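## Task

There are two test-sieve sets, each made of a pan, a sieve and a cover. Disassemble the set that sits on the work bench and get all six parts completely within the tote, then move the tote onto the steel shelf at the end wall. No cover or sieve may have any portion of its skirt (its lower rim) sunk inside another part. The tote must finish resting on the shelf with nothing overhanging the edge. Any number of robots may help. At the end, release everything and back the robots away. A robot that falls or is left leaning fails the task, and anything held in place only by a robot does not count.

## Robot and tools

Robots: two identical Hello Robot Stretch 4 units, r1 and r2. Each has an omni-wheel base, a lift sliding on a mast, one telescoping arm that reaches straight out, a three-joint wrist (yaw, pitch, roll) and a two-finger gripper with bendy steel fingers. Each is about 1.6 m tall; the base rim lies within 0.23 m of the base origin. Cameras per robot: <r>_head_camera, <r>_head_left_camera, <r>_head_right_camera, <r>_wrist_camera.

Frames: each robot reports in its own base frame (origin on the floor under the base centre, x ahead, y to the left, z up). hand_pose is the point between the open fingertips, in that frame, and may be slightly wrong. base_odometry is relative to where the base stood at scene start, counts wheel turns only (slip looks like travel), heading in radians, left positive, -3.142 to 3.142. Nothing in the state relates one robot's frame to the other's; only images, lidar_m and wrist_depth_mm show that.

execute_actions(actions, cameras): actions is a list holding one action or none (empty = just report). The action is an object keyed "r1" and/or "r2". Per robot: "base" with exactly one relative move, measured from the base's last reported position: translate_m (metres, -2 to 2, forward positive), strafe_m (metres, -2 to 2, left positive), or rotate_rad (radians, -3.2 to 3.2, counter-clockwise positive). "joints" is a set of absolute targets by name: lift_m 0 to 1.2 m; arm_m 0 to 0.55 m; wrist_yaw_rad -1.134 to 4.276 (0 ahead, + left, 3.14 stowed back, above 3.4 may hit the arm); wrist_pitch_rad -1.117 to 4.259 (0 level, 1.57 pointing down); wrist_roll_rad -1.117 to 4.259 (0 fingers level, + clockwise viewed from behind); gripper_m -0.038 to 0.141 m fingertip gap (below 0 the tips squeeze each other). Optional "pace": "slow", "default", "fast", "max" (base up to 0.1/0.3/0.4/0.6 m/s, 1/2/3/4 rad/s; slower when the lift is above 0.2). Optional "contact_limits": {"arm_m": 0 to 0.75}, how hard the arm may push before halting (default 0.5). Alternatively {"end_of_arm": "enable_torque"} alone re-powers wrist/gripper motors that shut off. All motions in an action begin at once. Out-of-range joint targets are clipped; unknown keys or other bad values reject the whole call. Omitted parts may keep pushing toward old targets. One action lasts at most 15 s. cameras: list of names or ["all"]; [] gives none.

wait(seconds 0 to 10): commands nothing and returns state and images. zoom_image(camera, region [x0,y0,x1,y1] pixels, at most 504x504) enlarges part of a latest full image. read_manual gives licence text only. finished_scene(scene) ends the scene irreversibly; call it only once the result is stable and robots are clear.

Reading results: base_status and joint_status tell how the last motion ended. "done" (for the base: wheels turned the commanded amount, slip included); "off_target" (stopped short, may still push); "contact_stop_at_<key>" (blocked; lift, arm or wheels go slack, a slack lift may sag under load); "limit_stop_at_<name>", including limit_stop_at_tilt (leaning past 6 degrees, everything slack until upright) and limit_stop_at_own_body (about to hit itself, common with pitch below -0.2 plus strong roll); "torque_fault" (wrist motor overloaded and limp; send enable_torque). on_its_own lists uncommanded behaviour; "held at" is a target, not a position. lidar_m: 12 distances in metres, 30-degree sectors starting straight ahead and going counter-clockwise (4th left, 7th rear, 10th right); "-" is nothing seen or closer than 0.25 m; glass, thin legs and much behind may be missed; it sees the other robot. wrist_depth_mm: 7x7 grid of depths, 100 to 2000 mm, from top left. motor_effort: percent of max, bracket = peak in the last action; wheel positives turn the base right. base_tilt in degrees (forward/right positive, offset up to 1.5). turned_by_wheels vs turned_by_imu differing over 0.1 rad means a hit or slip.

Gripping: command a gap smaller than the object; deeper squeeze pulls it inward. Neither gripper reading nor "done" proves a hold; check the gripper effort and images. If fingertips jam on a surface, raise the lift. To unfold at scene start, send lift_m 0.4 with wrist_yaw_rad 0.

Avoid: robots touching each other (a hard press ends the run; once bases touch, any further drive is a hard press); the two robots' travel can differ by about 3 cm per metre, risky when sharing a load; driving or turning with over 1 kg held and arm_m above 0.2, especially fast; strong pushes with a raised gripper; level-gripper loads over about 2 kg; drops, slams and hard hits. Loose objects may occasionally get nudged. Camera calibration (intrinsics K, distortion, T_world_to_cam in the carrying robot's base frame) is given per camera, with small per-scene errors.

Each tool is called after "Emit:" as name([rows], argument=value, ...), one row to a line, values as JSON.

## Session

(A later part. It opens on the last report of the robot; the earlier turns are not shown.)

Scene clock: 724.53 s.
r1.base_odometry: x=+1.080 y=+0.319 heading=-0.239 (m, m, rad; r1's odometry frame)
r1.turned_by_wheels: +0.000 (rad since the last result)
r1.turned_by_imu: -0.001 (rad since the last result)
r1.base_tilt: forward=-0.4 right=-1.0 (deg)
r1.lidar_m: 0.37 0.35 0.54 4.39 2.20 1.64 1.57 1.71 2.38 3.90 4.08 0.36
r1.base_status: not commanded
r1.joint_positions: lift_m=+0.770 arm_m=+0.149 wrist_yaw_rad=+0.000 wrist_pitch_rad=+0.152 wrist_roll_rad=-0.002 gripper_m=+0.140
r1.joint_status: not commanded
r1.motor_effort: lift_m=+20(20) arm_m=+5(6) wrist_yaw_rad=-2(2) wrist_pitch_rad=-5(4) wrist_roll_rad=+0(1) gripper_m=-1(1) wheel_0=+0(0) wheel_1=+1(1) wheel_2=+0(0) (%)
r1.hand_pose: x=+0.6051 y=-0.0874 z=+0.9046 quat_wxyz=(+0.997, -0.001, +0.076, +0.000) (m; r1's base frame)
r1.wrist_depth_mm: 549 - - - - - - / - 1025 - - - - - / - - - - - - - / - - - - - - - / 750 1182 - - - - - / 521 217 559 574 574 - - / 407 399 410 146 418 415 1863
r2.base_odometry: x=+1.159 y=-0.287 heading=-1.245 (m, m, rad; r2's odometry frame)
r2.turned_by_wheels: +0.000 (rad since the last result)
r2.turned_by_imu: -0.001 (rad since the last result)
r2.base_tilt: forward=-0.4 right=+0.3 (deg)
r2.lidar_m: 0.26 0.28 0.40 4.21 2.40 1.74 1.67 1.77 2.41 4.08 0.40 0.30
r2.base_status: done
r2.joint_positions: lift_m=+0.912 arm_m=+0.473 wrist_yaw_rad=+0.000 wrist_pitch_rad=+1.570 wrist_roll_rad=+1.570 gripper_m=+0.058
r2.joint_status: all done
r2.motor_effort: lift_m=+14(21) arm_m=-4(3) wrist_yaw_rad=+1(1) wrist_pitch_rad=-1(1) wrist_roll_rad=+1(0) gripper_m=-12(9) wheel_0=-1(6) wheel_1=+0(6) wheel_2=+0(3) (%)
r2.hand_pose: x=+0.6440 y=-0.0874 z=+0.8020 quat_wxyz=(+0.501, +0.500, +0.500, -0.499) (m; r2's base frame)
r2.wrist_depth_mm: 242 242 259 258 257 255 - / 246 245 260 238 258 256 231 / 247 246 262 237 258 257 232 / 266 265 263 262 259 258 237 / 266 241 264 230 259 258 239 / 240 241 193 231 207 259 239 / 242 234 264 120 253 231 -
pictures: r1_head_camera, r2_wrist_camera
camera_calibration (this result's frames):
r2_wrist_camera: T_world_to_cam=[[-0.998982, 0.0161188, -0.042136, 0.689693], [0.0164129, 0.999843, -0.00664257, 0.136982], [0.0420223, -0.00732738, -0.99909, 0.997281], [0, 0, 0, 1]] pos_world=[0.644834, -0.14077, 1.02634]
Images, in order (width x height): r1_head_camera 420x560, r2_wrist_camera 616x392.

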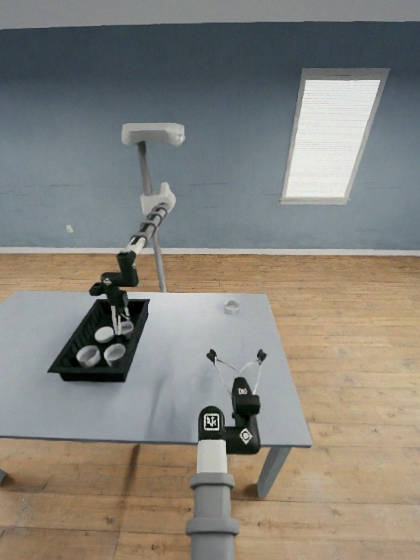

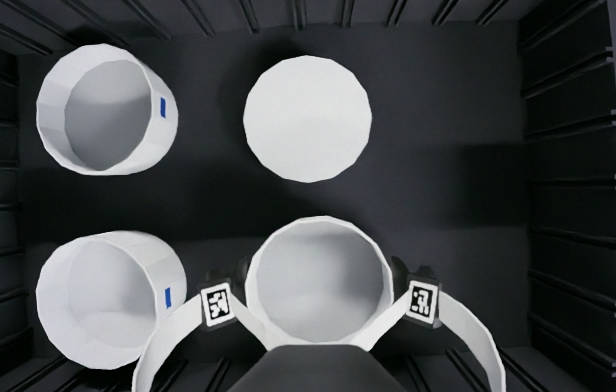

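Emit:
execute_actions([
  {"r2": {"joints": {"lift_m": 0.903}, "pace": "slow"}},
], cameras=[])

Emit:
execute_actions([
  {"r2": {"joints": {"gripper_m": 0.088}, "pace": "slow"}},
], cameras=["r2_wrist_camera"])

Scene clock: 730.77 s.
r1.base_odometry: x=+1.080 y=+0.319 heading=-0.239 (m, m, rad; r1's odometry frame)
r1.turned_by_wheels: +0.000 (rad since the last result)
r1.turned_by_imu: -0.001 (rad since the last result)
r1.base_tilt: forward=-0.3 right=-1.0 (deg)
r1.lidar_m: 0.35 0.39 0.55 4.40 2.23 1.65 1.61 1.69 2.38 3.91 4.12 0.36
r1.base_status: not commanded
r1.joint_positions: lift_m=+0.770 arm_m=+0.149 wrist_yaw_rad=+0.000 wrist_pitch_rad=+0.152 wrist_roll_rad=-0.002 gripper_m=+0.140
r1.joint_status: not commanded
r1.motor_effort: lift_m=+19(19) arm_m=+5(6) wrist_yaw_rad=-1(2) wrist_pitch_rad=-4(5) wrist_roll_rad=-1(1) gripper_m=-1(1) wheel_0=+0(1) wheel_1=+1(1) wheel_2=+0(0) (%)
r1.hand_pose: x=+0.6051 y=-0.0874 z=+0.9046 quat_wxyz=(+0.997, -0.001, +0.076, +0.000) (m; r1's base frame)
r1.wrist_depth_mm: 544 - - - - - - / - 931 - - - - - / - - - - - - - / - - - - - - - / 759 1160 - - - - - / 530 217 549 574 574 - - / 410 394 410 146 418 415 1808
r2.base_odometry: x=+1.159 y=-0.287 heading=-1.245 (m, m, rad; r2's odometry frame)
r2.turned_by_wheels: +0.000 (rad since the last result)
r2.turned_by_imu: -0.001 (rad since the last result)
r2.base_tilt: forward=-0.5 right=+0.3 (deg)
r2.lidar_m: 0.26 0.27 0.41 4.20 2.39 1.74 1.66 1.78 2.43 4.07 0.38 0.31
r2.base_status: not commanded
r2.joint_positions: lift_m=+0.903 arm_m=+0.473 wrist_yaw_rad=+0.000 wrist_pitch_rad=+1.570 wrist_roll_rad=+1.570 gripper_m=+0.058
r2.joint_status: all done
r2.motor_effort: lift_m=+14(10) arm_m=-4(4) wrist_yaw_rad=+1(0) wrist_pitch_rad=-2(0) wrist_roll_rad=+0(0) gripper_m=-9(7) wheel_0=+0(0) wheel_1=+0(0) wheel_2=+0(0) (%)
r2.hand_pose: x=+0.6440 y=-0.0874 z=+0.7930 quat_wxyz=(+0.501, +0.500, +0.500, -0.499) (m; r2's base frame)
r2.wrist_depth_mm: 237 240 252 249 248 247 - / 234 236 251 228 250 247 230 / 237 236 253 229 250 248 232 / 257 255 254 252 251 249 237 / 232 232 255 231 250 250 239 / 229 232 193 231 207 250 239 / 218 229 255 120 251 232 -
pictures: none
No camera images: the call's "cameras" was empty. Leave "cameras" out to get every camera's image.

Scene clock: 732.30 s.
r1.base_odometry: x=+1.080 y=+0.319 heading=-0.239 (m, m, rad; r1's odometry frame)
r1.turned_by_wheels: +0.000 (rad since the last result)
r1.turned_by_imu: +0.000 (rad since the last result)
r1.base_tilt: forward=-0.4 right=-1.0 (deg)
r1.lidar_m: 0.36 0.37 0.56 4.38 2.20 1.68 1.60 1.69 2.36 3.91 4.08 0.37
r1.base_status: not commanded
r1.joint_positions: lift_m=+0.770 arm_m=+0.149 wrist_yaw_rad=+0.000 wrist_pitch_rad=+0.152 wrist_roll_rad=-0.002 gripper_m=+0.140
r1.joint_status: not commanded
r1.motor_effort: lift_m=+19(19) arm_m=+5(6) wrist_yaw_rad=-3(1) wrist_pitch_rad=-4(4) wrist_roll_rad=+0(1) gripper_m=+0(0) wheel_0=+1(0) wheel_1=+1(1) wheel_2=+0(0) (%)
r1.hand_pose: x=+0.6051 y=-0.0874 z=+0.9046 quat_wxyz=(+0.997, -0.001, +0.076, +0.000) (m; r1's base frame)
r1.wrist_depth_mm: 539 - - - - - - / - 931 - - - - - / - - - - - - - / - - - - - - - / 750 1205 - - - - - / 525 217 564 569 574 - - / 404 397 407 146 418 413 1863
r2.base_odometry: x=+1.159 y=-0.287 heading=-1.245 (m, m, rad; r2's odometry frame)
r2.turned_by_wheels: +0.000 (rad since the last result)
r2.turned_by_imu: +0.000 (rad since the last result)
r2.base_tilt: forward=-0.5 right=+0.3 (deg)
r2.lidar_m: 0.27 0.29 0.42 4.20 2.42 1.77 1.65 1.74 2.43 4.07 0.42 0.29
r2.base_status: not commanded
r2.joint_positions: lift_m=+0.903 arm_m=+0.473 wrist_yaw_rad=+0.000 wrist_pitch_rad=+1.570 wrist_roll_rad=+1.570 gripper_m=+0.088
r2.joint_status: all done
r2.motor_effort: lift_m=+14(14) arm_m=-4(4) wrist_yaw_rad=+1(1) wrist_pitch_rad=-2(0) wrist_roll_rad=+1(0) gripper_m=+0(10) wheel_0=+0(0) wheel_1=+0(0) wheel_2=+0(0) (%)
r2.hand_pose: x=+0.6440 y=-0.0874 z=+0.7930 quat_wxyz=(+0.501, +0.500, +0.500, -0.499) (m; r2's base frame)
r2.wrist_depth_mm: 236 239 252 251 249 247 - / 234 236 252 229 250 249 231 / 237 236 253 229 250 248 233 / 257 255 254 252 251 250 238 / 234 232 254 236 250 250 240 / 230 233 193 236 213 250 239 / 218 232 255 120 252 235 -
pictures: r2_wrist_camera
camera_calibration (this result's frames):
r2_wrist_camera: T_world_to_cam=[[-0.998982, 0.0161304, -0.042136, 0.689314], [0.0164245, 0.999843, -0.00664256, 0.136915], [0.0420222, -0.00732786, -0.99909, 0.988312], [0, 0, 0, 1]] pos_world=[0.644832, -0.14077, 1.01737]
Images, in order (width x height): r2_wrist_camera 616x392.

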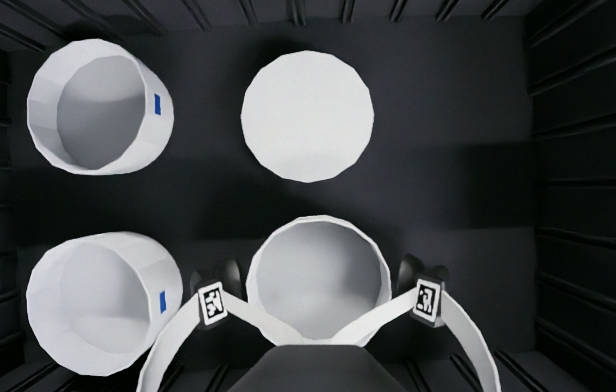

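Emit:
execute_actions([
  {"r2": {"joints": {"lift_m": 1.01}, "pace": "fast"}},
], cameras=[])

Emit:
execute_actions([
  {"r2": {"base": {"strafe_m": 0.496}, "joints": {"arm_m": 0.269, "wrist_roll_rad": 0.0, "gripper_m": 0.11}, "pace": "fast"}},
], cameras=[])

Emit:
execute_actions([
  {"r2": {"joints": {"lift_m": 0.90, "gripper_m": 0.095}}},
], cameras=["r2_wrist_camera", "r1_wrist_camera"])

Emit:
zoom_image(camera="r1_wrist_camera", region=[235, 180, 395, 315])

Scene clock: 749.50 s.
r1.base_odometry: x=+1.080 y=+0.319 heading=-0.239 (m, m, rad; r1's odometry frame)
r1.turned_by_wheels: +0.000 (rad since the last result)
r1.turned_by_imu: -0.001 (rad since the last result)
r1.base_tilt: forward=-0.4 right=-0.9 (deg)
r1.lidar_m: 0.37 0.40 0.52 4.41 2.23 1.66 1.58 1.69 2.36 3.89 4.10 0.38
r1.base_status: not commanded
r1.joint_positions: lift_m=+0.770 arm_m=+0.149 wrist_yaw_rad=+0.000 wrist_pitch_rad=+0.152 wrist_roll_rad=-0.002 gripper_m=+0.140
r1.joint_status: not commanded
r1.motor_effort: lift_m=+19(19) arm_m=+5(5) wrist_yaw_rad=-2(1) wrist_pitch_rad=-5(5) wrist_roll_rad=+0(0) gripper_m=+0(0) wheel_0=+0(0) wheel_1=+1(1) wheel_2=+0(0) (%)
r1.hand_pose: x=+0.6051 y=-0.0874 z=+0.9046 quat_wxyz=(+0.997, -0.001, +0.076, +0.000) (m; r1's base frame)
r1.wrist_depth_mm: - 917 - - - - - / - - - - - - - / - - - - - - - / - - - - - - - / 750 1160 - - - - - / 530 217 569 574 574 - - / 407 397 410 146 418 413 1756
r2.base_odometry: x=+1.159 y=-0.287 heading=-1.245 (m, m, rad; r2's odometry frame)
r2.turned_by_wheels: +0.000 (rad since the last result)
r2.turned_by_imu: -0.001 (rad since the last result)
r2.base_tilt: forward=-0.5 right=+0.4 (deg)
r2.lidar_m: 0.25 0.29 0.41 4.21 2.42 1.75 1.67 1.75 2.41 4.05 0.41 0.29
r2.base_status: not commanded
r2.joint_positions: lift_m=+1.010 arm_m=+0.473 wrist_yaw_rad=+0.000 wrist_pitch_rad=+1.570 wrist_roll_rad=+1.570 gripper_m=+0.088
r2.joint_status: all done
r2.motor_effort: lift_m=+21(23) arm_m=-4(4) wrist_yaw_rad=+1(1) wrist_pitch_rad=-1(1) wrist_roll_rad=+0(1) gripper_m=+0(1) wheel_0=-1(0) wheel_1=+0(0) wheel_2=+0(0) (%)
r2.hand_pose: x=+0.6439 y=-0.0874 z=+0.8994 quat_wxyz=(+0.501, +0.500, +0.500, -0.499) (m; r2's base frame)
r2.wrist_depth_mm: 277 274 273 277 274 268 353 / 300 342 359 359 355 325 353 / 315 345 359 336 357 330 353 / 314 364 364 357 357 338 310 / 309 342 342 343 357 342 268 / 303 342 194 343 213 294 270 / 281 279 278 120 273 271 271
pictures: none
No camera images: the call's "cameras" was empty. Leave "cameras" out to get every camera's image.

Scene clock: 752.20 s.
r1.base_odometry: x=+1.080 y=+0.319 heading=-0.239 (m, m, rad; r1's odometry frame)
r1.turned_by_wheels: +0.000 (rad since the last result)
r1.turned_by_imu: -0.001 (rad since the last result)
r1.base_tilt: forward=-0.4 right=-1.0 (deg)
r1.lidar_m: 0.35 0.39 0.56 4.42 2.22 1.67 1.60 1.70 2.39 3.90 4.10 0.39
r1.base_status: not commanded
r1.joint_positions: lift_m=+0.770 arm_m=+0.149 wrist_yaw_rad=+0.000 wrist_pitch_rad=+0.152 wrist_roll_rad=-0.002 gripper_m=+0.140
r1.joint_status: not commanded
r1.motor_effort: lift_m=+19(19) arm_m=+5(5) wrist_yaw_rad=-1(0) wrist_pitch_rad=-4(5) wrist_roll_rad=+0(0) gripper_m=+0(2) wheel_0=+0(0) wheel_1=+1(1) wheel_2=+0(0) (%)
r1.hand_pose: x=+0.6051 y=-0.0874 z=+0.9046 quat_wxyz=(+0.997, -0.001, +0.076, +0.000) (m; r1's base frame)
r1.wrist_depth_mm: - - - 559 - - - / - - - - - - - / - - - - - - - / - - - - - - - / 759 - - - - - - / 530 217 564 569 580 - - / 410 397 410 147 418 413 1756
r2.base_odometry: x=+1.629 y=-0.128 heading=-1.245 (m, m, rad; r2's odometry frame)
r2.turned_by_wheels: +0.000 (rad since the last result)
r2.turned_by_imu: -0.001 (rad since the last result)
r2.base_tilt: forward=-0.5 right=+0.3 (deg)
r2.lidar_m: 0.26 0.29 3.86 3.72 2.40 1.74 1.67 1.73 2.42 1.14 0.40 0.30
r2.base_status: done
r2.joint_positions: lift_m=+1.010 arm_m=+0.270 wrist_yaw_rad=+0.000 wrist_pitch_rad=+1.570 wrist_roll_rad=+0.000 gripper_m=+0.110
r2.joint_status: all done
r2.motor_effort: lift_m=+20(21) arm_m=-4(4) wrist_yaw_rad=+2(1) wrist_pitch_rad=-1(2) wrist_roll_rad=-1(6) gripper_m=-3(3) wheel_0=+0(9) wheel_1=+1(7) wheel_2=+0(1) (%)
r2.hand_pose: x=+0.4408 y=-0.0874 z=+0.8995 quat_wxyz=(+0.707, +0.000, +0.707, +0.000) (m; r2's base frame)
r2.wrist_depth_mm: 1160 364 362 359 355 353 351 / 1160 366 364 362 359 355 351 / 1182 366 364 364 357 357 353 / 1182 370 366 364 359 357 355 / 1182 370 366 362 362 357 357 / 1182 373 217 366 362 359 357 / 1205 375 370 119 362 362 357
pictures: none
No camera images: the call's "cameras" was empty. Leave "cameras" out to get every camera's image.

Scene clock: 753.70 s.
r1.base_odometry: x=+1.080 y=+0.319 heading=-0.239 (m, m, rad; r1's odometry frame)
r1.turned_by_wheels: +0.000 (rad since the last result)
r1.turned_by_imu: +0.000 (rad since the last result)
r1.base_tilt: forward=-0.4 right=-1.0 (deg)
r1.lidar_m: 0.35 0.37 0.57 4.40 2.19 1.65 1.58 1.70 2.39 3.88 4.08 0.36
r1.base_status: not commanded
r1.joint_positions: lift_m=+0.770 arm_m=+0.149 wrist_yaw_rad=+0.000 wrist_pitch_rad=+0.152 wrist_roll_rad=-0.002 gripper_m=+0.140
r1.joint_status: not commanded
r1.motor_effort: lift_m=+20(19) arm_m=+5(6) wrist_yaw_rad=-2(1) wrist_pitch_rad=-4(4) wrist_roll_rad=+0(0) gripper_m=+1(1) wheel_0=+1(0) wheel_1=+1(1) wheel_2=+0(0) (%)
r1.hand_pose: x=+0.6051 y=-0.0874 z=+0.9046 quat_wxyz=(+0.997, -0.001, +0.076, +0.000) (m; r1's base frame)
r1.wrist_depth_mm: - - - - - - - / - - - 1060 - - - / - - - - - - - / - - - - - - - / 750 - - - - - - / 530 217 559 574 580 - - / 402 397 407 147 418 413 1808
r2.base_odometry: x=+1.629 y=-0.128 heading=-1.245 (m, m, rad; r2's odometry frame)
r2.turned_by_wheels: +0.000 (rad since the last result)
r2.turned_by_imu: +0.000 (rad since the last result)
r2.base_tilt: forward=-0.5 right=+0.3 (deg)
r2.lidar_m: 0.25 0.28 3.89 3.72 2.44 1.76 1.67 1.74 2.43 1.19 0.41 0.30
r2.base_status: not commanded
r2.joint_positions: lift_m=+0.900 arm_m=+0.270 wrist_yaw_rad=+0.000 wrist_pitch_rad=+1.570 wrist_roll_rad=+0.000 gripper_m=+0.095
r2.joint_status: all done
r2.motor_effort: lift_m=+13(18) arm_m=-4(4) wrist_yaw_rad=+1(2) wrist_pitch_rad=-1(1) wrist_roll_rad=-2(1) gripper_m=-3(0) wheel_0=+0(0) wheel_1=+1(1) wheel_2=+0(0) (%)
r2.hand_pose: x=+0.4408 y=-0.0874 z=+0.7901 quat_wxyz=(+0.707, +0.000, +0.707, +0.000) (m; r2's base frame)
r2.wrist_depth_mm: 255 254 252 249 248 246 - / 256 255 253 250 249 247 245 / 258 255 253 251 249 247 246 / 258 257 255 251 250 248 247 / 259 257 255 251 251 249 247 / 260 258 200 251 220 250 248 / 260 259 257 121 252 250 -
pictures: r1_wrist_camera, r2_wrist_camera
camera_calibration (this result's frames):
r1_wrist_camera: T_world_to_cam=[[0.00184482, -0.999882, 0.0152444, -0.102633], [-0.10901, -0.0153546, -0.993922, 1.02353], [0.994039, 0.000171826, -0.109025, -0.276078], [0, 0, 0, 1]] pos_world=[0.386197, -0.0868577, 0.988778]
r2_wrist_camera: T_world_to_cam=[[-0.0177352, -0.998993, -0.0412214, -0.035753], [-0.999811, 0.0180504, -0.00728695, 0.502877], [0.00802367, 0.0410843, -0.999123, 1.01313], [0, 0, 0, 1]] pos_world=[0.494018, -0.086418, 1.01443]
Images, in order (width x height): r1_wrist_camera 616x392, r2_wrist_camera 616x392.

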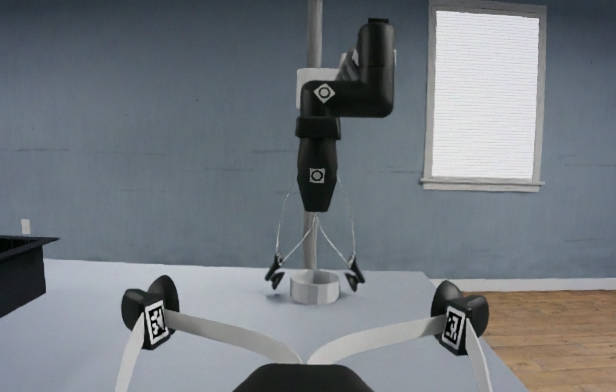

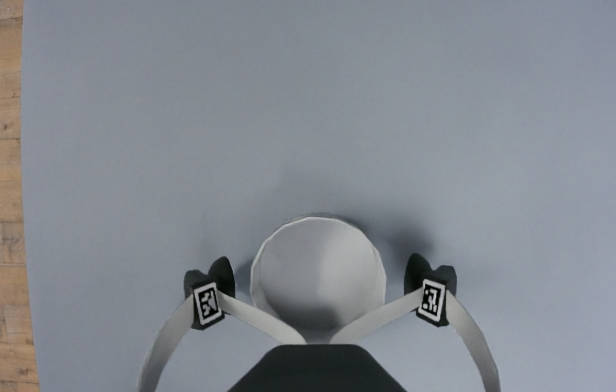

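Region (235, 180, 395, 315) of r1_wrist_camera's 616x392 image, scaled by 3.150; it fills the top 425 rows of this view, and the rest is white.

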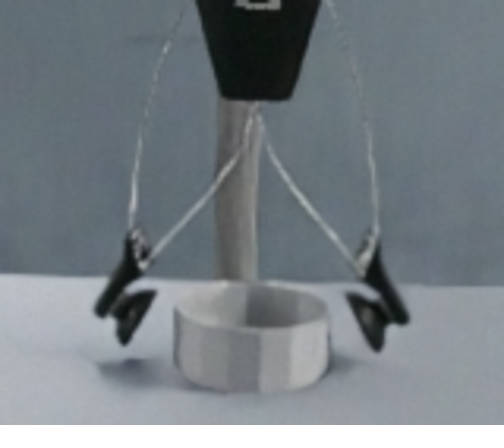

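Emit:
execute_actions([
  {"r2": {"joints": {"lift_m": 0.896, "gripper_m": 0.056}, "pace": "slow"}},
], cameras=["r2_wrist_camera", "r1_wrist_camera"])

Emit:
zoom_image(camera="r1_wrist_camera", region=[235, 180, 395, 315])

Scene clock: 762.67 s.
r1.base_odometry: x=+1.080 y=+0.319 heading=-0.239 (m, m, rad; r1's odometry frame)
r1.turned_by_wheels: +0.000 (rad since the last result)
r1.turned_by_imu: -0.001 (rad since the last result)
r1.base_tilt: forward=-0.4 right=-1.1 (deg)
r1.lidar_m: 0.36 0.37 0.51 4.38 2.18 1.67 1.58 1.70 2.36 3.89 4.10 0.37
r1.base_status: not commanded
r1.joint_positions: lift_m=+0.770 arm_m=+0.149 wrist_yaw_rad=+0.000 wrist_pitch_rad=+0.152 wrist_roll_rad=-0.002 gripper_m=+0.140
r1.joint_status: not commanded
r1.motor_effort: lift_m=+19(19) arm_m=+6(5) wrist_yaw_rad=-2(2) wrist_pitch_rad=-4(4) wrist_roll_rad=+0(1) gripper_m=-1(1) wheel_0=+1(1) wheel_1=+1(1) wheel_2=+0(0) (%)
r1.hand_pose: x=+0.6051 y=-0.0874 z=+0.9046 quat_wxyz=(+0.997, -0.001, +0.076, +0.000) (m; r1's base frame)
r1.wrist_depth_mm: - - - - - - - / - - - 1060 - - - / - - - - - - - / - - - - - - - / 750 - - - - - - / 525 216 569 569 574 - - / 404 399 410 147 415 413 1808
r2.base_odometry: x=+1.629 y=-0.128 heading=-1.245 (m, m, rad; r2's odometry frame)
r2.turned_by_wheels: +0.000 (rad since the last result)
r2.turned_by_imu: -0.001 (rad since the last result)
r2.base_tilt: forward=-0.4 right=+0.4 (deg)
r2.lidar_m: 0.26 0.29 3.87 3.72 2.42 1.73 1.67 1.76 2.44 1.15 0.40 0.28
r2.base_status: not commanded
r2.joint_positions: lift_m=+0.896 arm_m=+0.270 wrist_yaw_rad=+0.000 wrist_pitch_rad=+1.570 wrist_roll_rad=+0.000 gripper_m=+0.056
r2.joint_status: all done
r2.motor_effort: lift_m=+13(15) arm_m=-4(4) wrist_yaw_rad=+2(2) wrist_pitch_rad=+0(2) wrist_roll_rad=-1(1) gripper_m=-11(12) wheel_0=+0(0) wheel_1=+1(1) wheel_2=+0(0) (%)
r2.hand_pose: x=+0.4408 y=-0.0874 z=+0.7861 quat_wxyz=(+0.707, +0.000, +0.707, +0.000) (m; r2's base frame)
r2.wrist_depth_mm: 251 249 247 245 244 241 - / 252 250 249 246 245 242 240 / 254 251 249 248 245 243 241 / 254 252 250 248 246 244 243 / 255 253 250 245 246 245 244 / 256 254 194 246 208 245 245 / 256 255 252 120 248 245 -
pictures: r1_wrist_camera, r2_wrist_camera
camera_calibration (this result's frames):
r1_wrist_camera: T_world_to_cam=[[0.00184488, -0.999882, 0.0152443, -0.102633], [-0.10901, -0.0153546, -0.993922, 1.02353], [0.994039, 0.000171888, -0.109025, -0.276078], [0, 0, 0, 1]] pos_world=[0.386197, -0.0868577, 0.988778]
r2_wrist_camera: T_world_to_cam=[[-0.0177351, -0.998993, -0.0412214, -0.035918], [-0.999811, 0.0180503, -0.00728707, 0.502847], [0.00802379, 0.0410843, -0.999123, 1.00913], [0, 0, 0, 1]] pos_world=[0.494018, -0.086418, 1.01043]
Images, in order (width x height): r1_wrist_camera 616x392, r2_wrist_camera 616x392.

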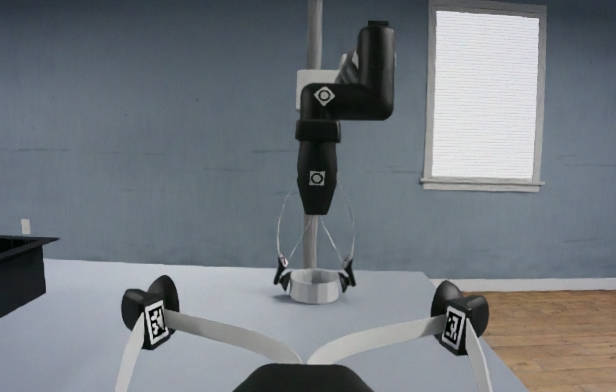

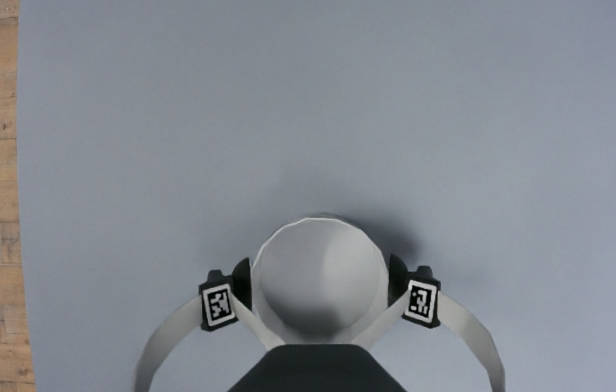

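Region (235, 180, 395, 315) of r1_wrist_camera's 616x392 image, scaled by 3.150; it fills the top 425 rows of this view, and the rest is white.

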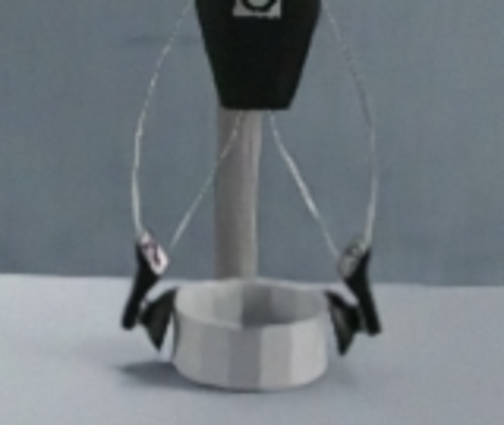

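Emit:
execute_actions([
  {"r2": {"joints": {"lift_m": 0.925}, "pace": "slow"}},
], cameras=["r1_wrist_camera"])

Emit:
zoom_image(camera="r1_wrist_camera", region=[235, 180, 395, 315])

Scene clock: 768.43 s.
r1.base_odometry: x=+1.080 y=+0.319 heading=-0.239 (m, m, rad; r1's odometry frame)
r1.turned_by_wheels: +0.000 (rad since the last result)
r1.turned_by_imu: -0.001 (rad since the last result)
r1.base_tilt: forward=-0.4 right=-1.0 (deg)
r1.lidar_m: 0.35 0.39 0.55 4.40 2.21 1.66 1.61 1.71 2.37 3.89 4.11 0.38
r1.base_status: not commanded
r1.joint_positions: lift_m=+0.770 arm_m=+0.149 wrist_yaw_rad=+0.000 wrist_pitch_rad=+0.152 wrist_roll_rad=-0.002 gripper_m=+0.140
r1.joint_status: not commanded
r1.motor_effort: lift_m=+20(20) arm_m=+6(6) wrist_yaw_rad=-1(1) wrist_pitch_rad=-4(4) wrist_roll_rad=+0(0) gripper_m=+0(1) wheel_0=+1(0) wheel_1=+1(1) wheel_2=+0(0) (%)
r1.hand_pose: x=+0.6051 y=-0.0874 z=+0.9046 quat_wxyz=(+0.997, -0.001, +0.076, +0.000) (m; r1's base frame)
r1.wrist_depth_mm: - - - - - - - / - - - 1042 - - - / - - - - - - - / - - - - - - - / 750 - - 1118 - - - / 530 217 564 574 574 - - / 404 397 407 146 418 415 1756
r2.base_odometry: x=+1.629 y=-0.128 heading=-1.245 (m, m, rad; r2's odometry frame)
r2.turned_by_wheels: +0.000 (rad since the last result)
r2.turned_by_imu: -0.001 (rad since the last result)
r2.base_tilt: forward=-0.5 right=+0.4 (deg)
r2.lidar_m: 0.26 0.28 3.86 3.72 2.43 1.75 1.67 1.75 2.41 1.17 0.42 0.29
r2.base_status: not commanded
r2.joint_positions: lift_m=+0.925 arm_m=+0.270 wrist_yaw_rad=+0.000 wrist_pitch_rad=+1.570 wrist_roll_rad=+0.000 gripper_m=+0.056
r2.joint_status: all done
r2.motor_effort: lift_m=+22(22) arm_m=-4(4) wrist_yaw_rad=+1(1) wrist_pitch_rad=-1(2) wrist_roll_rad=-1(1) gripper_m=-15(13) wheel_0=+0(0) wheel_1=+1(1) wheel_2=+0(0) (%)
r2.hand_pose: x=+0.4408 y=-0.0874 z=+0.8144 quat_wxyz=(+0.707, +0.000, +0.707, +0.000) (m; r2's base frame)
r2.wrist_depth_mm: 279 278 276 273 272 268 267 / 281 279 277 274 273 270 268 / 283 279 278 276 274 271 271 / 283 282 278 277 274 272 271 / 285 282 279 245 274 272 272 / 286 285 193 246 208 273 273 / 286 285 282 120 277 273 272
pictures: r1_wrist_camera
camera_calibration (this result's frames):
r1_wrist_camera: T_world_to_cam=[[0.00184494, -0.999882, 0.0152444, -0.102633], [-0.10901, -0.0153547, -0.993922, 1.02353], [0.994039, 0.000171946, -0.109025, -0.276078], [0, 0, 0, 1]] pos_world=[0.386197, -0.0868577, 0.988778]
Images, in order (width x height): r1_wrist_camera 616x392.

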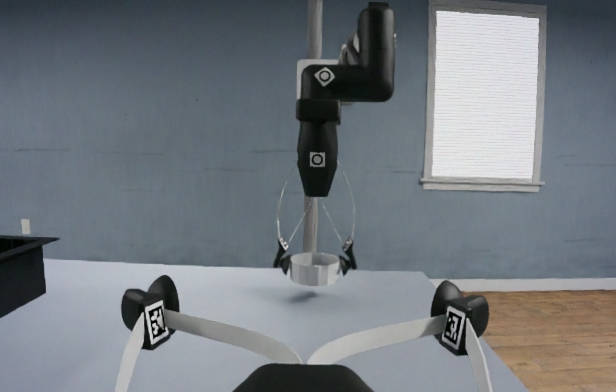

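Region (235, 180, 395, 315) of r1_wrist_camera's 616x392 image, scaled by 3.150; it fills the top 425 rows of this view, and the rest is white.

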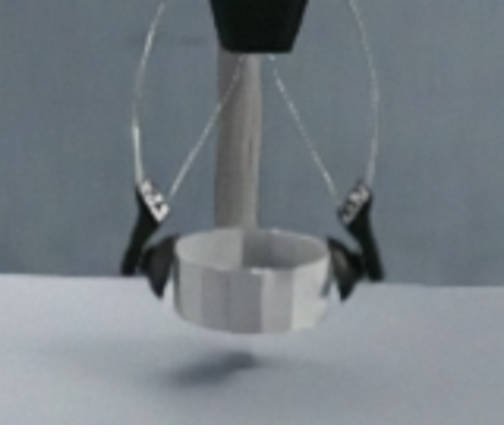

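Emit:
execute_actions([
  {"r2": {"joints": {"lift_m": 1.02}}, "r1": {"joints": {"lift_m": 0.95, "arm_m": 0.0, "wrist_pitch_rad": 0.45}}},
], cameras=[])

Emit:
execute_actions([
  {"r2": {"base": {"strafe_m": -0.546}, "joints": {"arm_m": 0.384}}, "r1": {"base": {"strafe_m": 0.54}}},
], cameras=["r2_wrist_camera", "r1_wrist_camera"])

Scene clock: 845.83 s.
r1.base_odometry: x=+1.080 y=+0.319 heading=-0.239 (m, m, rad; r1's odometry frame)
r1.turned_by_wheels: +0.000 (rad since the last result)
r1.turned_by_imu: -0.001 (rad since the last result)
r1.base_tilt: forward=-0.3 right=-1.0 (deg)
r1.lidar_m: 0.36 0.40 0.56 4.40 2.19 1.65 1.59 1.70 2.36 3.92 4.13 0.40
r1.base_status: not commanded
r1.joint_positions: lift_m=+0.950 arm_m=+0.002 wrist_yaw_rad=+0.000 wrist_pitch_rad=+0.452 wrist_roll_rad=-0.002 gripper_m=+0.140
r1.joint_status: all done
r1.motor_effort: lift_m=+24(24) arm_m=-6(4) wrist_yaw_rad=-1(2) wrist_pitch_rad=-2(2) wrist_roll_rad=+0(0) gripper_m=+0(1) wheel_0=+1(0) wheel_1=+1(1) wheel_2=+0(0) (%)
r1.hand_pose: x=+0.4320 y=-0.0874 z=+1.0020 quat_wxyz=(+0.975, -0.001, +0.224, +0.000) (m; r1's base frame)
r1.wrist_depth_mm: - - - - - - - / - - - - - - - / - - - - - - - / 778 946 960 1308 - - - / 640 707 732 723 732 - - / 549 219 580 580 591 1576 1708 / 477 466 477 147 492 917 1464
r2.base_odometry: x=+1.629 y=-0.128 heading=-1.245 (m, m, rad; r2's odometry frame)
r2.turned_by_wheels: +0.000 (rad since the last result)
r2.turned_by_imu: -0.001 (rad since the last result)
r2.base_tilt: forward=-0.5 right=+0.3 (deg)
r2.lidar_m: 0.27 0.28 3.89 3.72 2.41 1.75 1.67 1.75 2.45 1.17 0.42 0.29
r2.base_status: not commanded
r2.joint_positions: lift_m=+1.020 arm_m=+0.270 wrist_yaw_rad=+0.000 wrist_pitch_rad=+1.570 wrist_roll_rad=+0.000 gripper_m=+0.056
r2.joint_status: all done
r2.motor_effort: lift_m=+22(19) arm_m=-4(4) wrist_yaw_rad=+2(2) wrist_pitch_rad=-1(2) wrist_roll_rad=-1(1) gripper_m=-12(10) wheel_0=+0(0) wheel_1=+1(1) wheel_2=+0(0) (%)
r2.hand_pose: x=+0.4408 y=-0.0874 z=+0.9094 quat_wxyz=(+0.707, +0.000, +0.707, +0.000) (m; r2's base frame)
r2.wrist_depth_mm: 1182 375 373 368 366 364 362 / 1182 377 375 370 368 364 362 / 1205 377 373 373 368 366 364 / 1182 379 375 373 370 366 364 / 1205 379 375 246 368 368 366 / 1182 382 194 246 209 368 366 / 1205 384 379 120 373 370 368
pictures: none
No camera images: the call's "cameras" was empty. Leave "cameras" out to get every camera's image.

Scene clock: 848.97 s.
r1.base_odometry: x=+1.208 y=+0.843 heading=-0.239 (m, m, rad; r1's odometry frame)
r1.turned_by_wheels: +0.000 (rad since the last result)
r1.turned_by_imu: +0.001 (rad since the last result)
r1.base_tilt: forward=-0.4 right=-1.0 (deg)
r1.lidar_m: 0.36 0.38 0.59 3.87 2.15 1.64 1.59 1.68 2.33 4.45 0.55 0.40
r1.base_status: done
r1.joint_positions: lift_m=+0.950 arm_m=+0.002 wrist_yaw_rad=+0.000 wrist_pitch_rad=+0.452 wrist_roll_rad=-0.002 gripper_m=+0.140
r1.joint_status: not commanded
r1.motor_effort: lift_m=+22(23) arm_m=-5(5) wrist_yaw_rad=-1(1) wrist_pitch_rad=-4(3) wrist_roll_rad=+1(0) gripper_m=+1(0) wheel_0=+0(9) wheel_1=+2(13) wheel_2=+0(4) (%)
r1.hand_pose: x=+0.4320 y=-0.0874 z=+1.0021 quat_wxyz=(+0.975, -0.001, +0.224, +0.000) (m; r1's base frame)
r1.wrist_depth_mm: - - - - - - - / - - - - - - - / - - - - - - - / 931 946 946 778 - - - / 699 707 683 676 683 732 741 / 559 217 504 544 488 525 580 / 473 469 445 147 455 477 492
r2.base_odometry: x=+1.111 y=-0.303 heading=-1.245 (m, m, rad; r2's odometry frame)
r2.turned_by_wheels: +0.000 (rad since the last result)
r2.turned_by_imu: +0.000 (rad since the last result)
r2.base_tilt: forward=-0.4 right=+0.3 (deg)
r2.lidar_m: 0.26 0.28 0.40 4.26 2.36 1.78 1.67 1.77 2.43 4.03 0.43 0.30
r2.base_status: done
r2.joint_positions: lift_m=+1.020 arm_m=+0.383 wrist_yaw_rad=+0.000 wrist_pitch_rad=+1.570 wrist_roll_rad=+0.000 gripper_m=+0.056
r2.joint_status: all done
r2.motor_effort: lift_m=+20(21) arm_m=+4(1) wrist_yaw_rad=+1(1) wrist_pitch_rad=-1(1) wrist_roll_rad=-1(2) gripper_m=-10(12) wheel_0=-1(9) wheel_1=+1(7) wheel_2=+0(2) (%)
r2.hand_pose: x=+0.5544 y=-0.0874 z=+0.9095 quat_wxyz=(+0.707, +0.000, +0.707, +0.000) (m; r2's base frame)
r2.wrist_depth_mm: 375 375 343 366 345 300 359 / 379 377 368 366 364 309 362 / 382 377 353 351 343 320 362 / 382 379 353 368 366 320 364 / 384 379 373 246 368 301 366 / 387 382 194 245 208 279 366 / 387 384 289 120 285 281 368
pictures: r1_wrist_camera, r2_wrist_camera
camera_calibration (this result's frames):
r1_wrist_camera: T_world_to_cam=[[0.00604577, -0.999883, 0.0140798, -0.104512], [-0.397699, -0.0153228, -0.917388, 1.14957], [0.917496, -0.0000532047, -0.397745, 0.229045], [0, 0, 0, 1]] pos_world=[0.247668, -0.0868731, 1.14718]
r2_wrist_camera: T_world_to_cam=[[-0.0175137, -0.998996, -0.0412232, -0.0289395], [-0.999814, 0.0178332, -0.00739386, 0.617348], [0.00812158, 0.041086, -0.999123, 1.13145], [0, 0, 0, 1]] pos_world=[0.607537, -0.0864064, 1.13383]
Images, in order (width x height): r1_wrist_camera 616x392, r2_wrist_camera 616x392.

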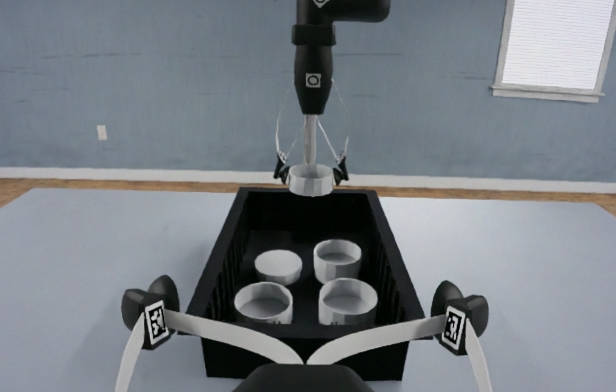

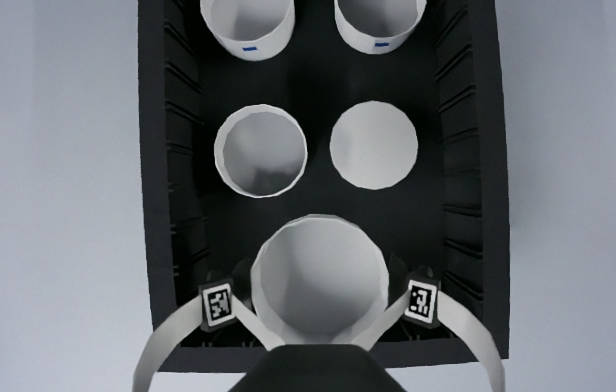

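Emit:
execute_actions([
  {"r2": {"joints": {"lift_m": 0.91}}},
], cameras=["r2_wrist_camera", "r1_wrist_camera"])

Scene clock: 855.83 s.
r1.base_odometry: x=+1.208 y=+0.843 heading=-0.239 (m, m, rad; r1's odometry frame)
r1.turned_by_wheels: +0.000 (rad since the last result)
r1.turned_by_imu: -0.001 (rad since the last result)
r1.base_tilt: forward=-0.4 right=-1.0 (deg)
r1.lidar_m: 0.37 0.41 0.55 3.86 2.18 1.65 1.58 1.68 2.37 4.44 0.52 0.38
r1.base_status: not commanded
r1.joint_positions: lift_m=+0.950 arm_m=+0.002 wrist_yaw_rad=+0.000 wrist_pitch_rad=+0.452 wrist_roll_rad=-0.002 gripper_m=+0.140
r1.joint_status: not commanded
r1.motor_effort: lift_m=+21(22) arm_m=-5(5) wrist_yaw_rad=+0(1) wrist_pitch_rad=-4(4) wrist_roll_rad=+0(0) gripper_m=+0(1) wheel_0=+0(0) wheel_1=+2(2) wheel_2=+0(0) (%)
r1.hand_pose: x=+0.4320 y=-0.0874 z=+1.0021 quat_wxyz=(+0.975, -0.001, +0.224, +0.000) (m; r1's base frame)
r1.wrist_depth_mm: - - - - - - - / - - - - - - - / - - - - - - - / 931 960 946 788 - - - / 699 707 683 683 683 723 741 / 554 217 496 544 492 530 580 / 477 462 445 146 452 480 492
r2.base_odometry: x=+1.111 y=-0.303 heading=-1.245 (m, m, rad; r2's odometry frame)
r2.turned_by_wheels: +0.000 (rad since the last result)
r2.turned_by_imu: -0.001 (rad since the last result)
r2.base_tilt: forward=-0.5 right=+0.3 (deg)
r2.lidar_m: 0.26 0.30 0.42 4.25 2.37 1.77 1.65 1.74 2.43 3.97 0.40 0.32
r2.base_status: not commanded
r2.joint_positions: lift_m=+0.910 arm_m=+0.383 wrist_yaw_rad=+0.000 wrist_pitch_rad=+1.570 wrist_roll_rad=+0.000 gripper_m=+0.056
r2.joint_status: all done
r2.motor_effort: lift_m=+14(19) arm_m=+4(4) wrist_yaw_rad=+1(2) wrist_pitch_rad=-2(1) wrist_roll_rad=-1(1) gripper_m=-14(16) wheel_0=-1(1) wheel_1=+1(1) wheel_2=+0(1) (%)
r2.hand_pose: x=+0.5544 y=-0.0874 z=+0.8000 quat_wxyz=(+0.707, +0.000, +0.707, +0.000) (m; r2's base frame)
r2.wrist_depth_mm: 175 228 259 256 255 251 - / 175 231 241 257 234 253 190 / 176 222 241 241 235 234 193 / 177 228 244 258 257 255 194 / 177 224 262 245 257 256 196 / 178 206 195 246 208 237 196 / 224 187 263 120 246 223 -
pictures: r1_wrist_camera, r2_wrist_camera
camera_calibration (this result's frames):
r1_wrist_camera: T_world_to_cam=[[0.00604575, -0.999883, 0.0140796, -0.104512], [-0.397699, -0.0153227, -0.917388, 1.14957], [0.917496, -0.0000531484, -0.397745, 0.229045], [0, 0, 0, 1]] pos_world=[0.247668, -0.0868731, 1.14718]
r2_wrist_camera: T_world_to_cam=[[-0.0175136, -0.998996, -0.0412232, -0.0334502], [-0.999814, 0.0178331, -0.00739386, 0.616542], [0.00812158, 0.041086, -0.999123, 1.02212], [0, 0, 0, 1]] pos_world=[0.60754, -0.0864064, 1.0244]
Images, in order (width x height): r1_wrist_camera 616x392, r2_wrist_camera 616x392.

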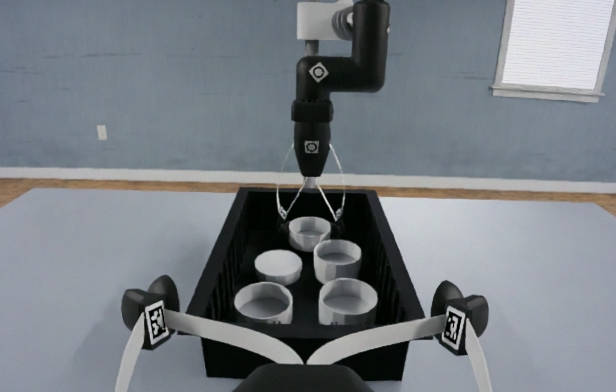

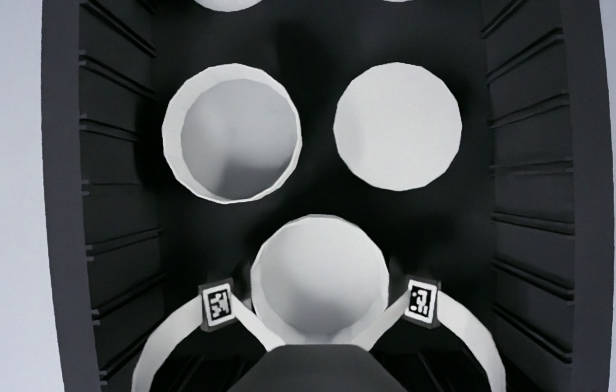

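Emit:
execute_actions([
  {"r2": {"joints": {"lift_m": 0.900}, "pace": "slow"}},
], cameras=[])

Emit:
execute_actions([
  {"r2": {"joints": {"gripper_m": 0.09}, "pace": "slow"}},
], cameras=["r2_wrist_camera", "r1_wrist_camera"])

Scene clock: 861.37 s.
r1.base_odometry: x=+1.208 y=+0.843 heading=-0.239 (m, m, rad; r1's odometry frame)
r1.turned_by_wheels: +0.000 (rad since the last result)
r1.turned_by_imu: -0.001 (rad since the last result)
r1.base_tilt: forward=-0.4 right=-1.0 (deg)
r1.lidar_m: 0.36 0.40 0.56 3.88 2.22 1.65 1.58 1.68 2.38 4.44 0.56 0.40
r1.base_status: not commanded
r1.joint_positions: lift_m=+0.950 arm_m=+0.002 wrist_yaw_rad=+0.000 wrist_pitch_rad=+0.452 wrist_roll_rad=-0.002 gripper_m=+0.140
r1.joint_status: not commanded
r1.motor_effort: lift_m=+22(22) arm_m=-5(5) wrist_yaw_rad=-1(2) wrist_pitch_rad=-3(4) wrist_roll_rad=+1(0) gripper_m=-1(0) wheel_0=+1(0) wheel_1=+2(2) wheel_2=+0(0) (%)
r1.hand_pose: x=+0.4320 y=-0.0874 z=+1.0021 quat_wxyz=(+0.975, -0.001, +0.224, +0.000) (m; r1's base frame)
r1.wrist_depth_mm: - - - - - - - / - - - - - - - / - - - - - - - / 946 931 946 788 - - - / 699 715 683 683 676 741 723 / 554 217 500 544 492 530 580 / 477 469 445 147 455 480 492
r2.base_odometry: x=+1.111 y=-0.303 heading=-1.245 (m, m, rad; r2's odometry frame)
r2.turned_by_wheels: +0.000 (rad since the last result)
r2.turned_by_imu: -0.001 (rad since the last result)
r2.base_tilt: forward=-0.5 right=+0.3 (deg)
r2.lidar_m: 0.26 0.31 0.40 4.26 2.38 1.75 1.66 1.72 2.41 4.00 0.40 0.30
r2.base_status: not commanded
r2.joint_positions: lift_m=+0.900 arm_m=+0.383 wrist_yaw_rad=+0.000 wrist_pitch_rad=+1.570 wrist_roll_rad=+0.000 gripper_m=+0.056
r2.joint_status: all done
r2.motor_effort: lift_m=+14(10) arm_m=+4(4) wrist_yaw_rad=+1(1) wrist_pitch_rad=-2(1) wrist_roll_rad=-1(1) gripper_m=-9(14) wheel_0=-1(1) wheel_1=+1(1) wheel_2=-1(0) (%)
r2.hand_pose: x=+0.5544 y=-0.0874 z=+0.7900 quat_wxyz=(+0.707, +0.000, +0.707, +0.000) (m; r2's base frame)
r2.wrist_depth_mm: 166 228 248 246 245 242 - / 165 231 230 248 223 242 190 / 166 215 232 231 224 232 193 / 166 227 233 249 247 245 195 / 167 224 252 246 247 246 196 / 168 206 195 246 208 238 196 / 168 187 253 120 246 223 -
pictures: none
No camera images: the call's "cameras" was empty. Leave "cameras" out to get every camera's image.

Scene clock: 863.03 s.
r1.base_odometry: x=+1.208 y=+0.843 heading=-0.239 (m, m, rad; r1's odometry frame)
r1.turned_by_wheels: +0.000 (rad since the last result)
r1.turned_by_imu: +0.000 (rad since the last result)
r1.base_tilt: forward=-0.4 right=-1.0 (deg)
r1.lidar_m: 0.37 0.40 0.57 3.86 2.21 1.65 1.58 1.67 2.36 4.44 0.54 0.40
r1.base_status: not commanded
r1.joint_positions: lift_m=+0.950 arm_m=+0.002 wrist_yaw_rad=+0.000 wrist_pitch_rad=+0.452 wrist_roll_rad=-0.002 gripper_m=+0.140
r1.joint_status: not commanded
r1.motor_effort: lift_m=+22(22) arm_m=-5(5) wrist_yaw_rad=+0(0) wrist_pitch_rad=-4(3) wrist_roll_rad=-1(0) gripper_m=+1(1) wheel_0=+0(0) wheel_1=+2(2) wheel_2=+0(0) (%)
r1.hand_pose: x=+0.4320 y=-0.0874 z=+1.0021 quat_wxyz=(+0.975, -0.001, +0.224, +0.000) (m; r1's base frame)
r1.wrist_depth_mm: - - - - - - - / - - - - - - - / - - - - - - - / 931 946 960 778 - - - / 691 707 683 676 676 723 732 / 554 218 504 549 492 539 580 / 473 466 445 147 452 477 492
r2.base_odometry: x=+1.111 y=-0.303 heading=-1.245 (m, m, rad; r2's odometry frame)
r2.turned_by_wheels: +0.000 (rad since the last result)
r2.turned_by_imu: +0.000 (rad since the last result)
r2.base_tilt: forward=-0.4 right=+0.3 (deg)
r2.lidar_m: 0.27 0.27 0.40 4.25 2.42 1.75 1.67 1.79 2.41 4.04 0.40 0.32
r2.base_status: not commanded
r2.joint_positions: lift_m=+0.900 arm_m=+0.383 wrist_yaw_rad=+0.000 wrist_pitch_rad=+1.570 wrist_roll_rad=+0.000 gripper_m=+0.090
r2.joint_status: all done
r2.motor_effort: lift_m=+14(13) arm_m=+4(4) wrist_yaw_rad=+1(2) wrist_pitch_rad=-2(1) wrist_roll_rad=-2(1) gripper_m=-2(11) wheel_0=-1(1) wheel_1=+1(1) wheel_2=-1(0) (%)
r2.hand_pose: x=+0.5543 y=-0.0874 z=+0.7900 quat_wxyz=(+0.707, +0.000, +0.707, +0.000) (m; r2's base frame)
r2.wrist_depth_mm: 166 228 250 246 245 242 - / 166 231 231 248 224 242 189 / 166 215 232 231 224 231 193 / 167 228 233 249 247 245 194 / 167 224 252 249 248 246 196 / 168 217 199 248 213 237 197 / 168 187 253 120 249 225 -
pictures: r1_wrist_camera, r2_wrist_camera
camera_calibration (this result's frames):
r1_wrist_camera: T_world_to_cam=[[0.00604578, -0.999883, 0.0140798, -0.104512], [-0.397699, -0.0153229, -0.917388, 1.14957], [0.917496, -0.0000532047, -0.397745, 0.229045], [0, 0, 0, 1]] pos_world=[0.247668, -0.0868731, 1.14718]
r2_wrist_camera: T_world_to_cam=[[-0.0175178, -0.998996, -0.0412214, -0.0338616], [-0.999814, 0.0178331, -0.00729279, 0.616361], [0.00802058, 0.041086, -0.999123, 1.0122], [0, 0, 0, 1]] pos_world=[0.607535, -0.0864064, 1.01441]
Images, in order (width x height): r1_wrist_camera 616x392, r2_wrist_camera 616x392.

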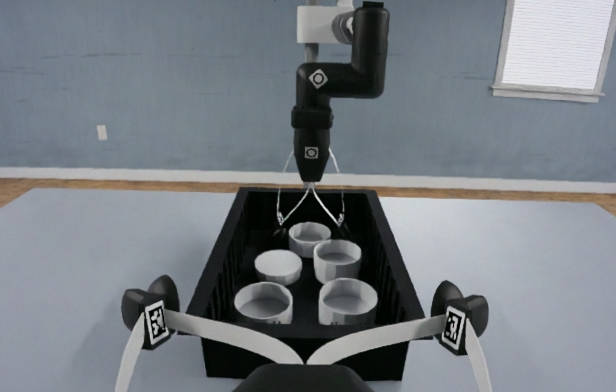

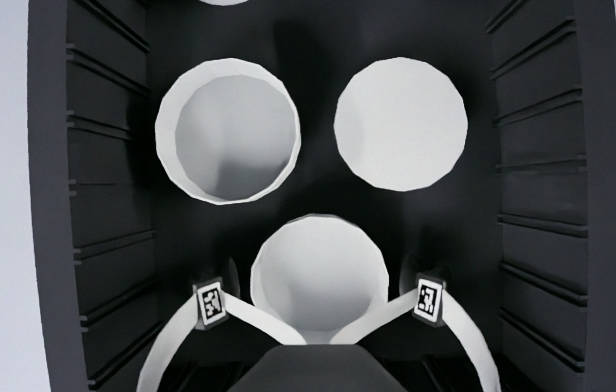

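Emit:
execute_actions([
  {"r2": {"joints": {"lift_m": 1.01}}, "r1": {"base": {"strafe_m": -0.174}, "joints": {"lift_m": 1.03, "wrist_pitch_rad": 1.57}}},
], cameras=[])

Emit:
execute_actions([
  {"r2": {"joints": {"wrist_roll_rad": 1.57, "arm_m": 0.308, "gripper_m": 0.07}}, "r1": {"base": {"translate_m": 0.13}, "joints": {"wrist_yaw_rad": 3.14, "wrist_roll_rad": 1.57, "arm_m": 0.27, "gripper_m": 0.07}}},
], cameras=["r2_wrist_camera", "r1_wrist_camera", "r1_head_camera", "r2_head_camera"])

Scene clock: 938.13 s.
r1.base_odometry: x=+1.167 y=+0.674 heading=-0.239 (m, m, rad; r1's odometry frame)
r1.turned_by_wheels: +0.000 (rad since the last result)
r1.turned_by_imu: -0.002 (rad since the last result)
r1.base_tilt: forward=-0.4 right=-1.0 (deg)
r1.lidar_m: 0.37 0.39 0.56 4.02 2.20 1.66 1.59 1.68 2.38 4.27 0.54 0.40
r1.base_status: done
r1.joint_positions: lift_m=+1.030 arm_m=+0.002 wrist_yaw_rad=+0.000 wrist_pitch_rad=+1.570 wrist_roll_rad=-0.002 gripper_m=+0.140
r1.joint_status: all done
r1.motor_effort: lift_m=+23(24) arm_m=-5(5) wrist_yaw_rad=-1(2) wrist_pitch_rad=+3(0) wrist_roll_rad=-1(1) gripper_m=-1(1) wheel_0=+0(8) wheel_1=-2(8) wheel_2=+0(2) (%)
r1.hand_pose: x=+0.1727 y=-0.0874 z=+0.9195 quat_wxyz=(+0.707, -0.001, +0.707, +0.001) (m; r1's base frame)
r1.wrist_depth_mm: 392 392 392 392 394 394 392 / 1160 1138 1138 1138 1160 1160 1138 / 1138 1138 1182 1138 1138 1138 1138 / 1138 1160 1098 1138 1118 1138 1138 / 1118 1138 917 931 1138 1118 1138 / 1118 218 891 917 1098 1118 1138 / 1138 1118 946 147 1138 1118 1118
r2.base_odometry: x=+1.111 y=-0.303 heading=-1.245 (m, m, rad; r2's odometry frame)
r2.turned_by_wheels: +0.000 (rad since the last result)
r2.turned_by_imu: -0.001 (rad since the last result)
r2.base_tilt: forward=-0.5 right=+0.4 (deg)
r2.lidar_m: 0.25 0.30 0.39 4.26 2.40 1.74 1.66 1.73 2.39 4.00 0.43 0.29
r2.base_status: not commanded
r2.joint_positions: lift_m=+1.010 arm_m=+0.383 wrist_yaw_rad=+0.000 wrist_pitch_rad=+1.570 wrist_roll_rad=+0.000 gripper_m=+0.090
r2.joint_status: all done
r2.motor_effort: lift_m=+21(23) arm_m=+4(4) wrist_yaw_rad=+1(1) wrist_pitch_rad=-1(1) wrist_roll_rad=-1(1) gripper_m=-3(1) wheel_0=-1(1) wheel_1=+1(1) wheel_2=+0(0) (%)
r2.hand_pose: x=+0.5543 y=-0.0874 z=+0.8994 quat_wxyz=(+0.707, +0.000, +0.707, +0.000) (m; r2's base frame)
r2.wrist_depth_mm: 368 366 334 355 336 297 351 / 368 366 359 357 353 301 351 / 370 368 343 342 334 293 351 / 373 368 349 357 355 298 353 / 373 370 362 359 357 303 355 / 373 373 200 349 213 271 355 / 375 373 278 120 274 272 357
pictures: none
No camera images: the call's "cameras" was empty. Leave "cameras" out to get every camera's image.

Scene clock: 940.53 s.
r1.base_odometry: x=+1.293 y=+0.644 heading=-0.239 (m, m, rad; r1's odometry frame)
r1.turned_by_wheels: +0.000 (rad since the last result)
r1.turned_by_imu: +0.000 (rad since the last result)
r1.base_tilt: forward=-0.4 right=-1.0 (deg)
r1.lidar_m: 0.25 0.26 0.36 3.99 2.37 1.79 1.73 1.81 2.55 4.26 0.35 0.25
r1.base_status: done
r1.joint_positions: lift_m=+1.030 arm_m=+0.269 wrist_yaw_rad=+3.139 wrist_pitch_rad=+1.570 wrist_roll_rad=+1.570 gripper_m=+0.070
r1.joint_status: all done
r1.motor_effort: lift_m=+23(23) arm_m=+5(6) wrist_yaw_rad=+0(7) wrist_pitch_rad=+1(0) wrist_roll_rad=+2(6) gripper_m=-3(2) wheel_0=+1(6) wheel_1=+2(8) wheel_2=-1(12) (%)
r1.hand_pose: x=+0.4399 y=+0.0874 z=+0.9195 quat_wxyz=(+0.500, -0.499, +0.501, +0.500) (m; r1's base frame)
r1.wrist_depth_mm: 1160 1138 389 389 389 392 389 / 1182 1118 384 389 389 389 389 / 1138 1160 384 342 297 307 307 / 1118 917 384 379 364 379 359 / 1118 382 382 375 382 375 357 / 917 379 214 375 223 375 357 / 1118 377 375 143 351 351 355
r2.base_odometry: x=+1.111 y=-0.303 heading=-1.245 (m, m, rad; r2's odometry frame)
r2.turned_by_wheels: +0.000 (rad since the last result)
r2.turned_by_imu: -0.001 (rad since the last result)
r2.base_tilt: forward=-0.4 right=+0.3 (deg)
r2.lidar_m: 0.28 0.29 0.39 4.27 2.39 1.78 1.64 1.77 2.41 4.01 0.40 0.30
r2.base_status: not commanded
r2.joint_positions: lift_m=+1.010 arm_m=+0.309 wrist_yaw_rad=+0.000 wrist_pitch_rad=+1.570 wrist_roll_rad=+1.570 gripper_m=+0.070
r2.joint_status: all done
r2.motor_effort: lift_m=+22(22) arm_m=-4(7) wrist_yaw_rad=+1(1) wrist_pitch_rad=-1(0) wrist_roll_rad=+1(4) gripper_m=-4(2) wheel_0=-1(1) wheel_1=+1(1) wheel_2=+0(0) (%)
r2.hand_pose: x=+0.4799 y=-0.0874 z=+0.8994 quat_wxyz=(+0.500, +0.500, +0.500, -0.500) (m; r2's base frame)
r2.wrist_depth_mm: 368 366 362 362 359 355 1118 / 366 276 274 272 359 355 1118 / 366 364 359 359 359 359 1118 / 364 342 364 362 359 359 917 / 368 366 362 362 362 359 917 / 349 347 194 362 196 362 1118 / 368 340 364 120 364 362 1138
pictures: r1_head_camera, r1_wrist_camera, r2_head_camera, r2_wrist_camera
camera_calibration (this result's frames):
r1_wrist_camera: T_world_to_cam=[[0.999926, 0.012194, -0.000114807, -0.441198], [0.0121778, -0.999, -0.0430159, 0.181344], [-0.000639229, 0.0430113, -0.999074, 1.14202], [0, 0, 0, 1]] pos_world=[0.439687, 0.137423, 1.14871]
r2_wrist_camera: T_world_to_cam=[[-0.99899, 0.0161882, -0.0419104, 0.529704], [0.0164808, 0.999842, -0.00664631, 0.140292], [0.0417962, -0.00733032, -0.999099, 1.10158], [0, 0, 0, 1]] pos_world=[0.480815, -0.14077, 1.12372]
Images, in order (width x height): r1_head_camera 420x560, r1_wrist_camera 616x392, r2_head_camera 420x560, r2_wrist_camera 616x392.

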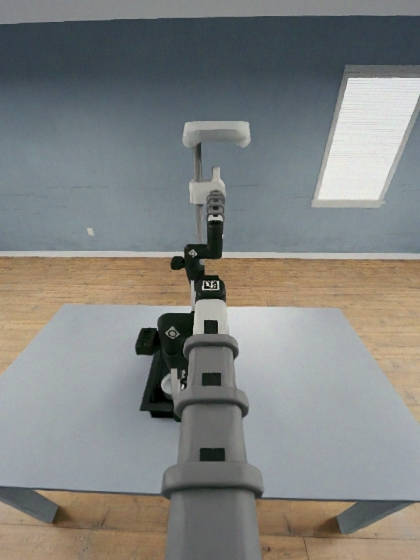

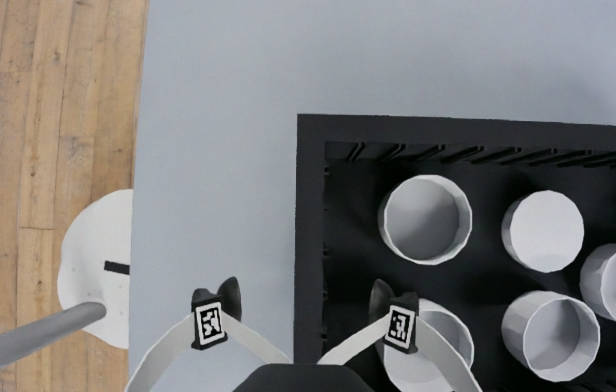

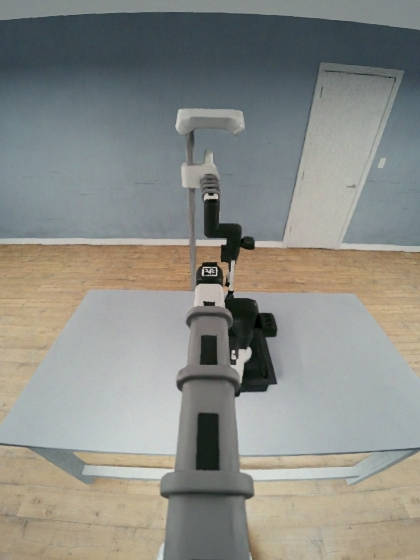

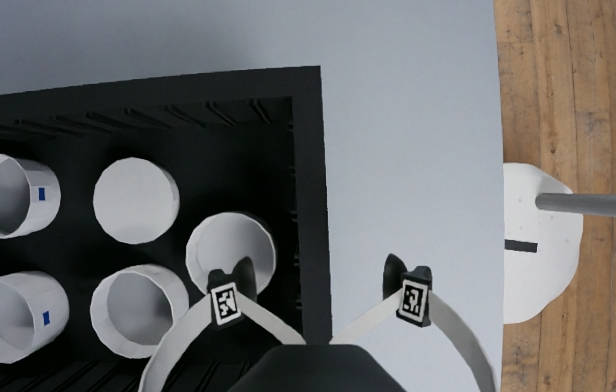

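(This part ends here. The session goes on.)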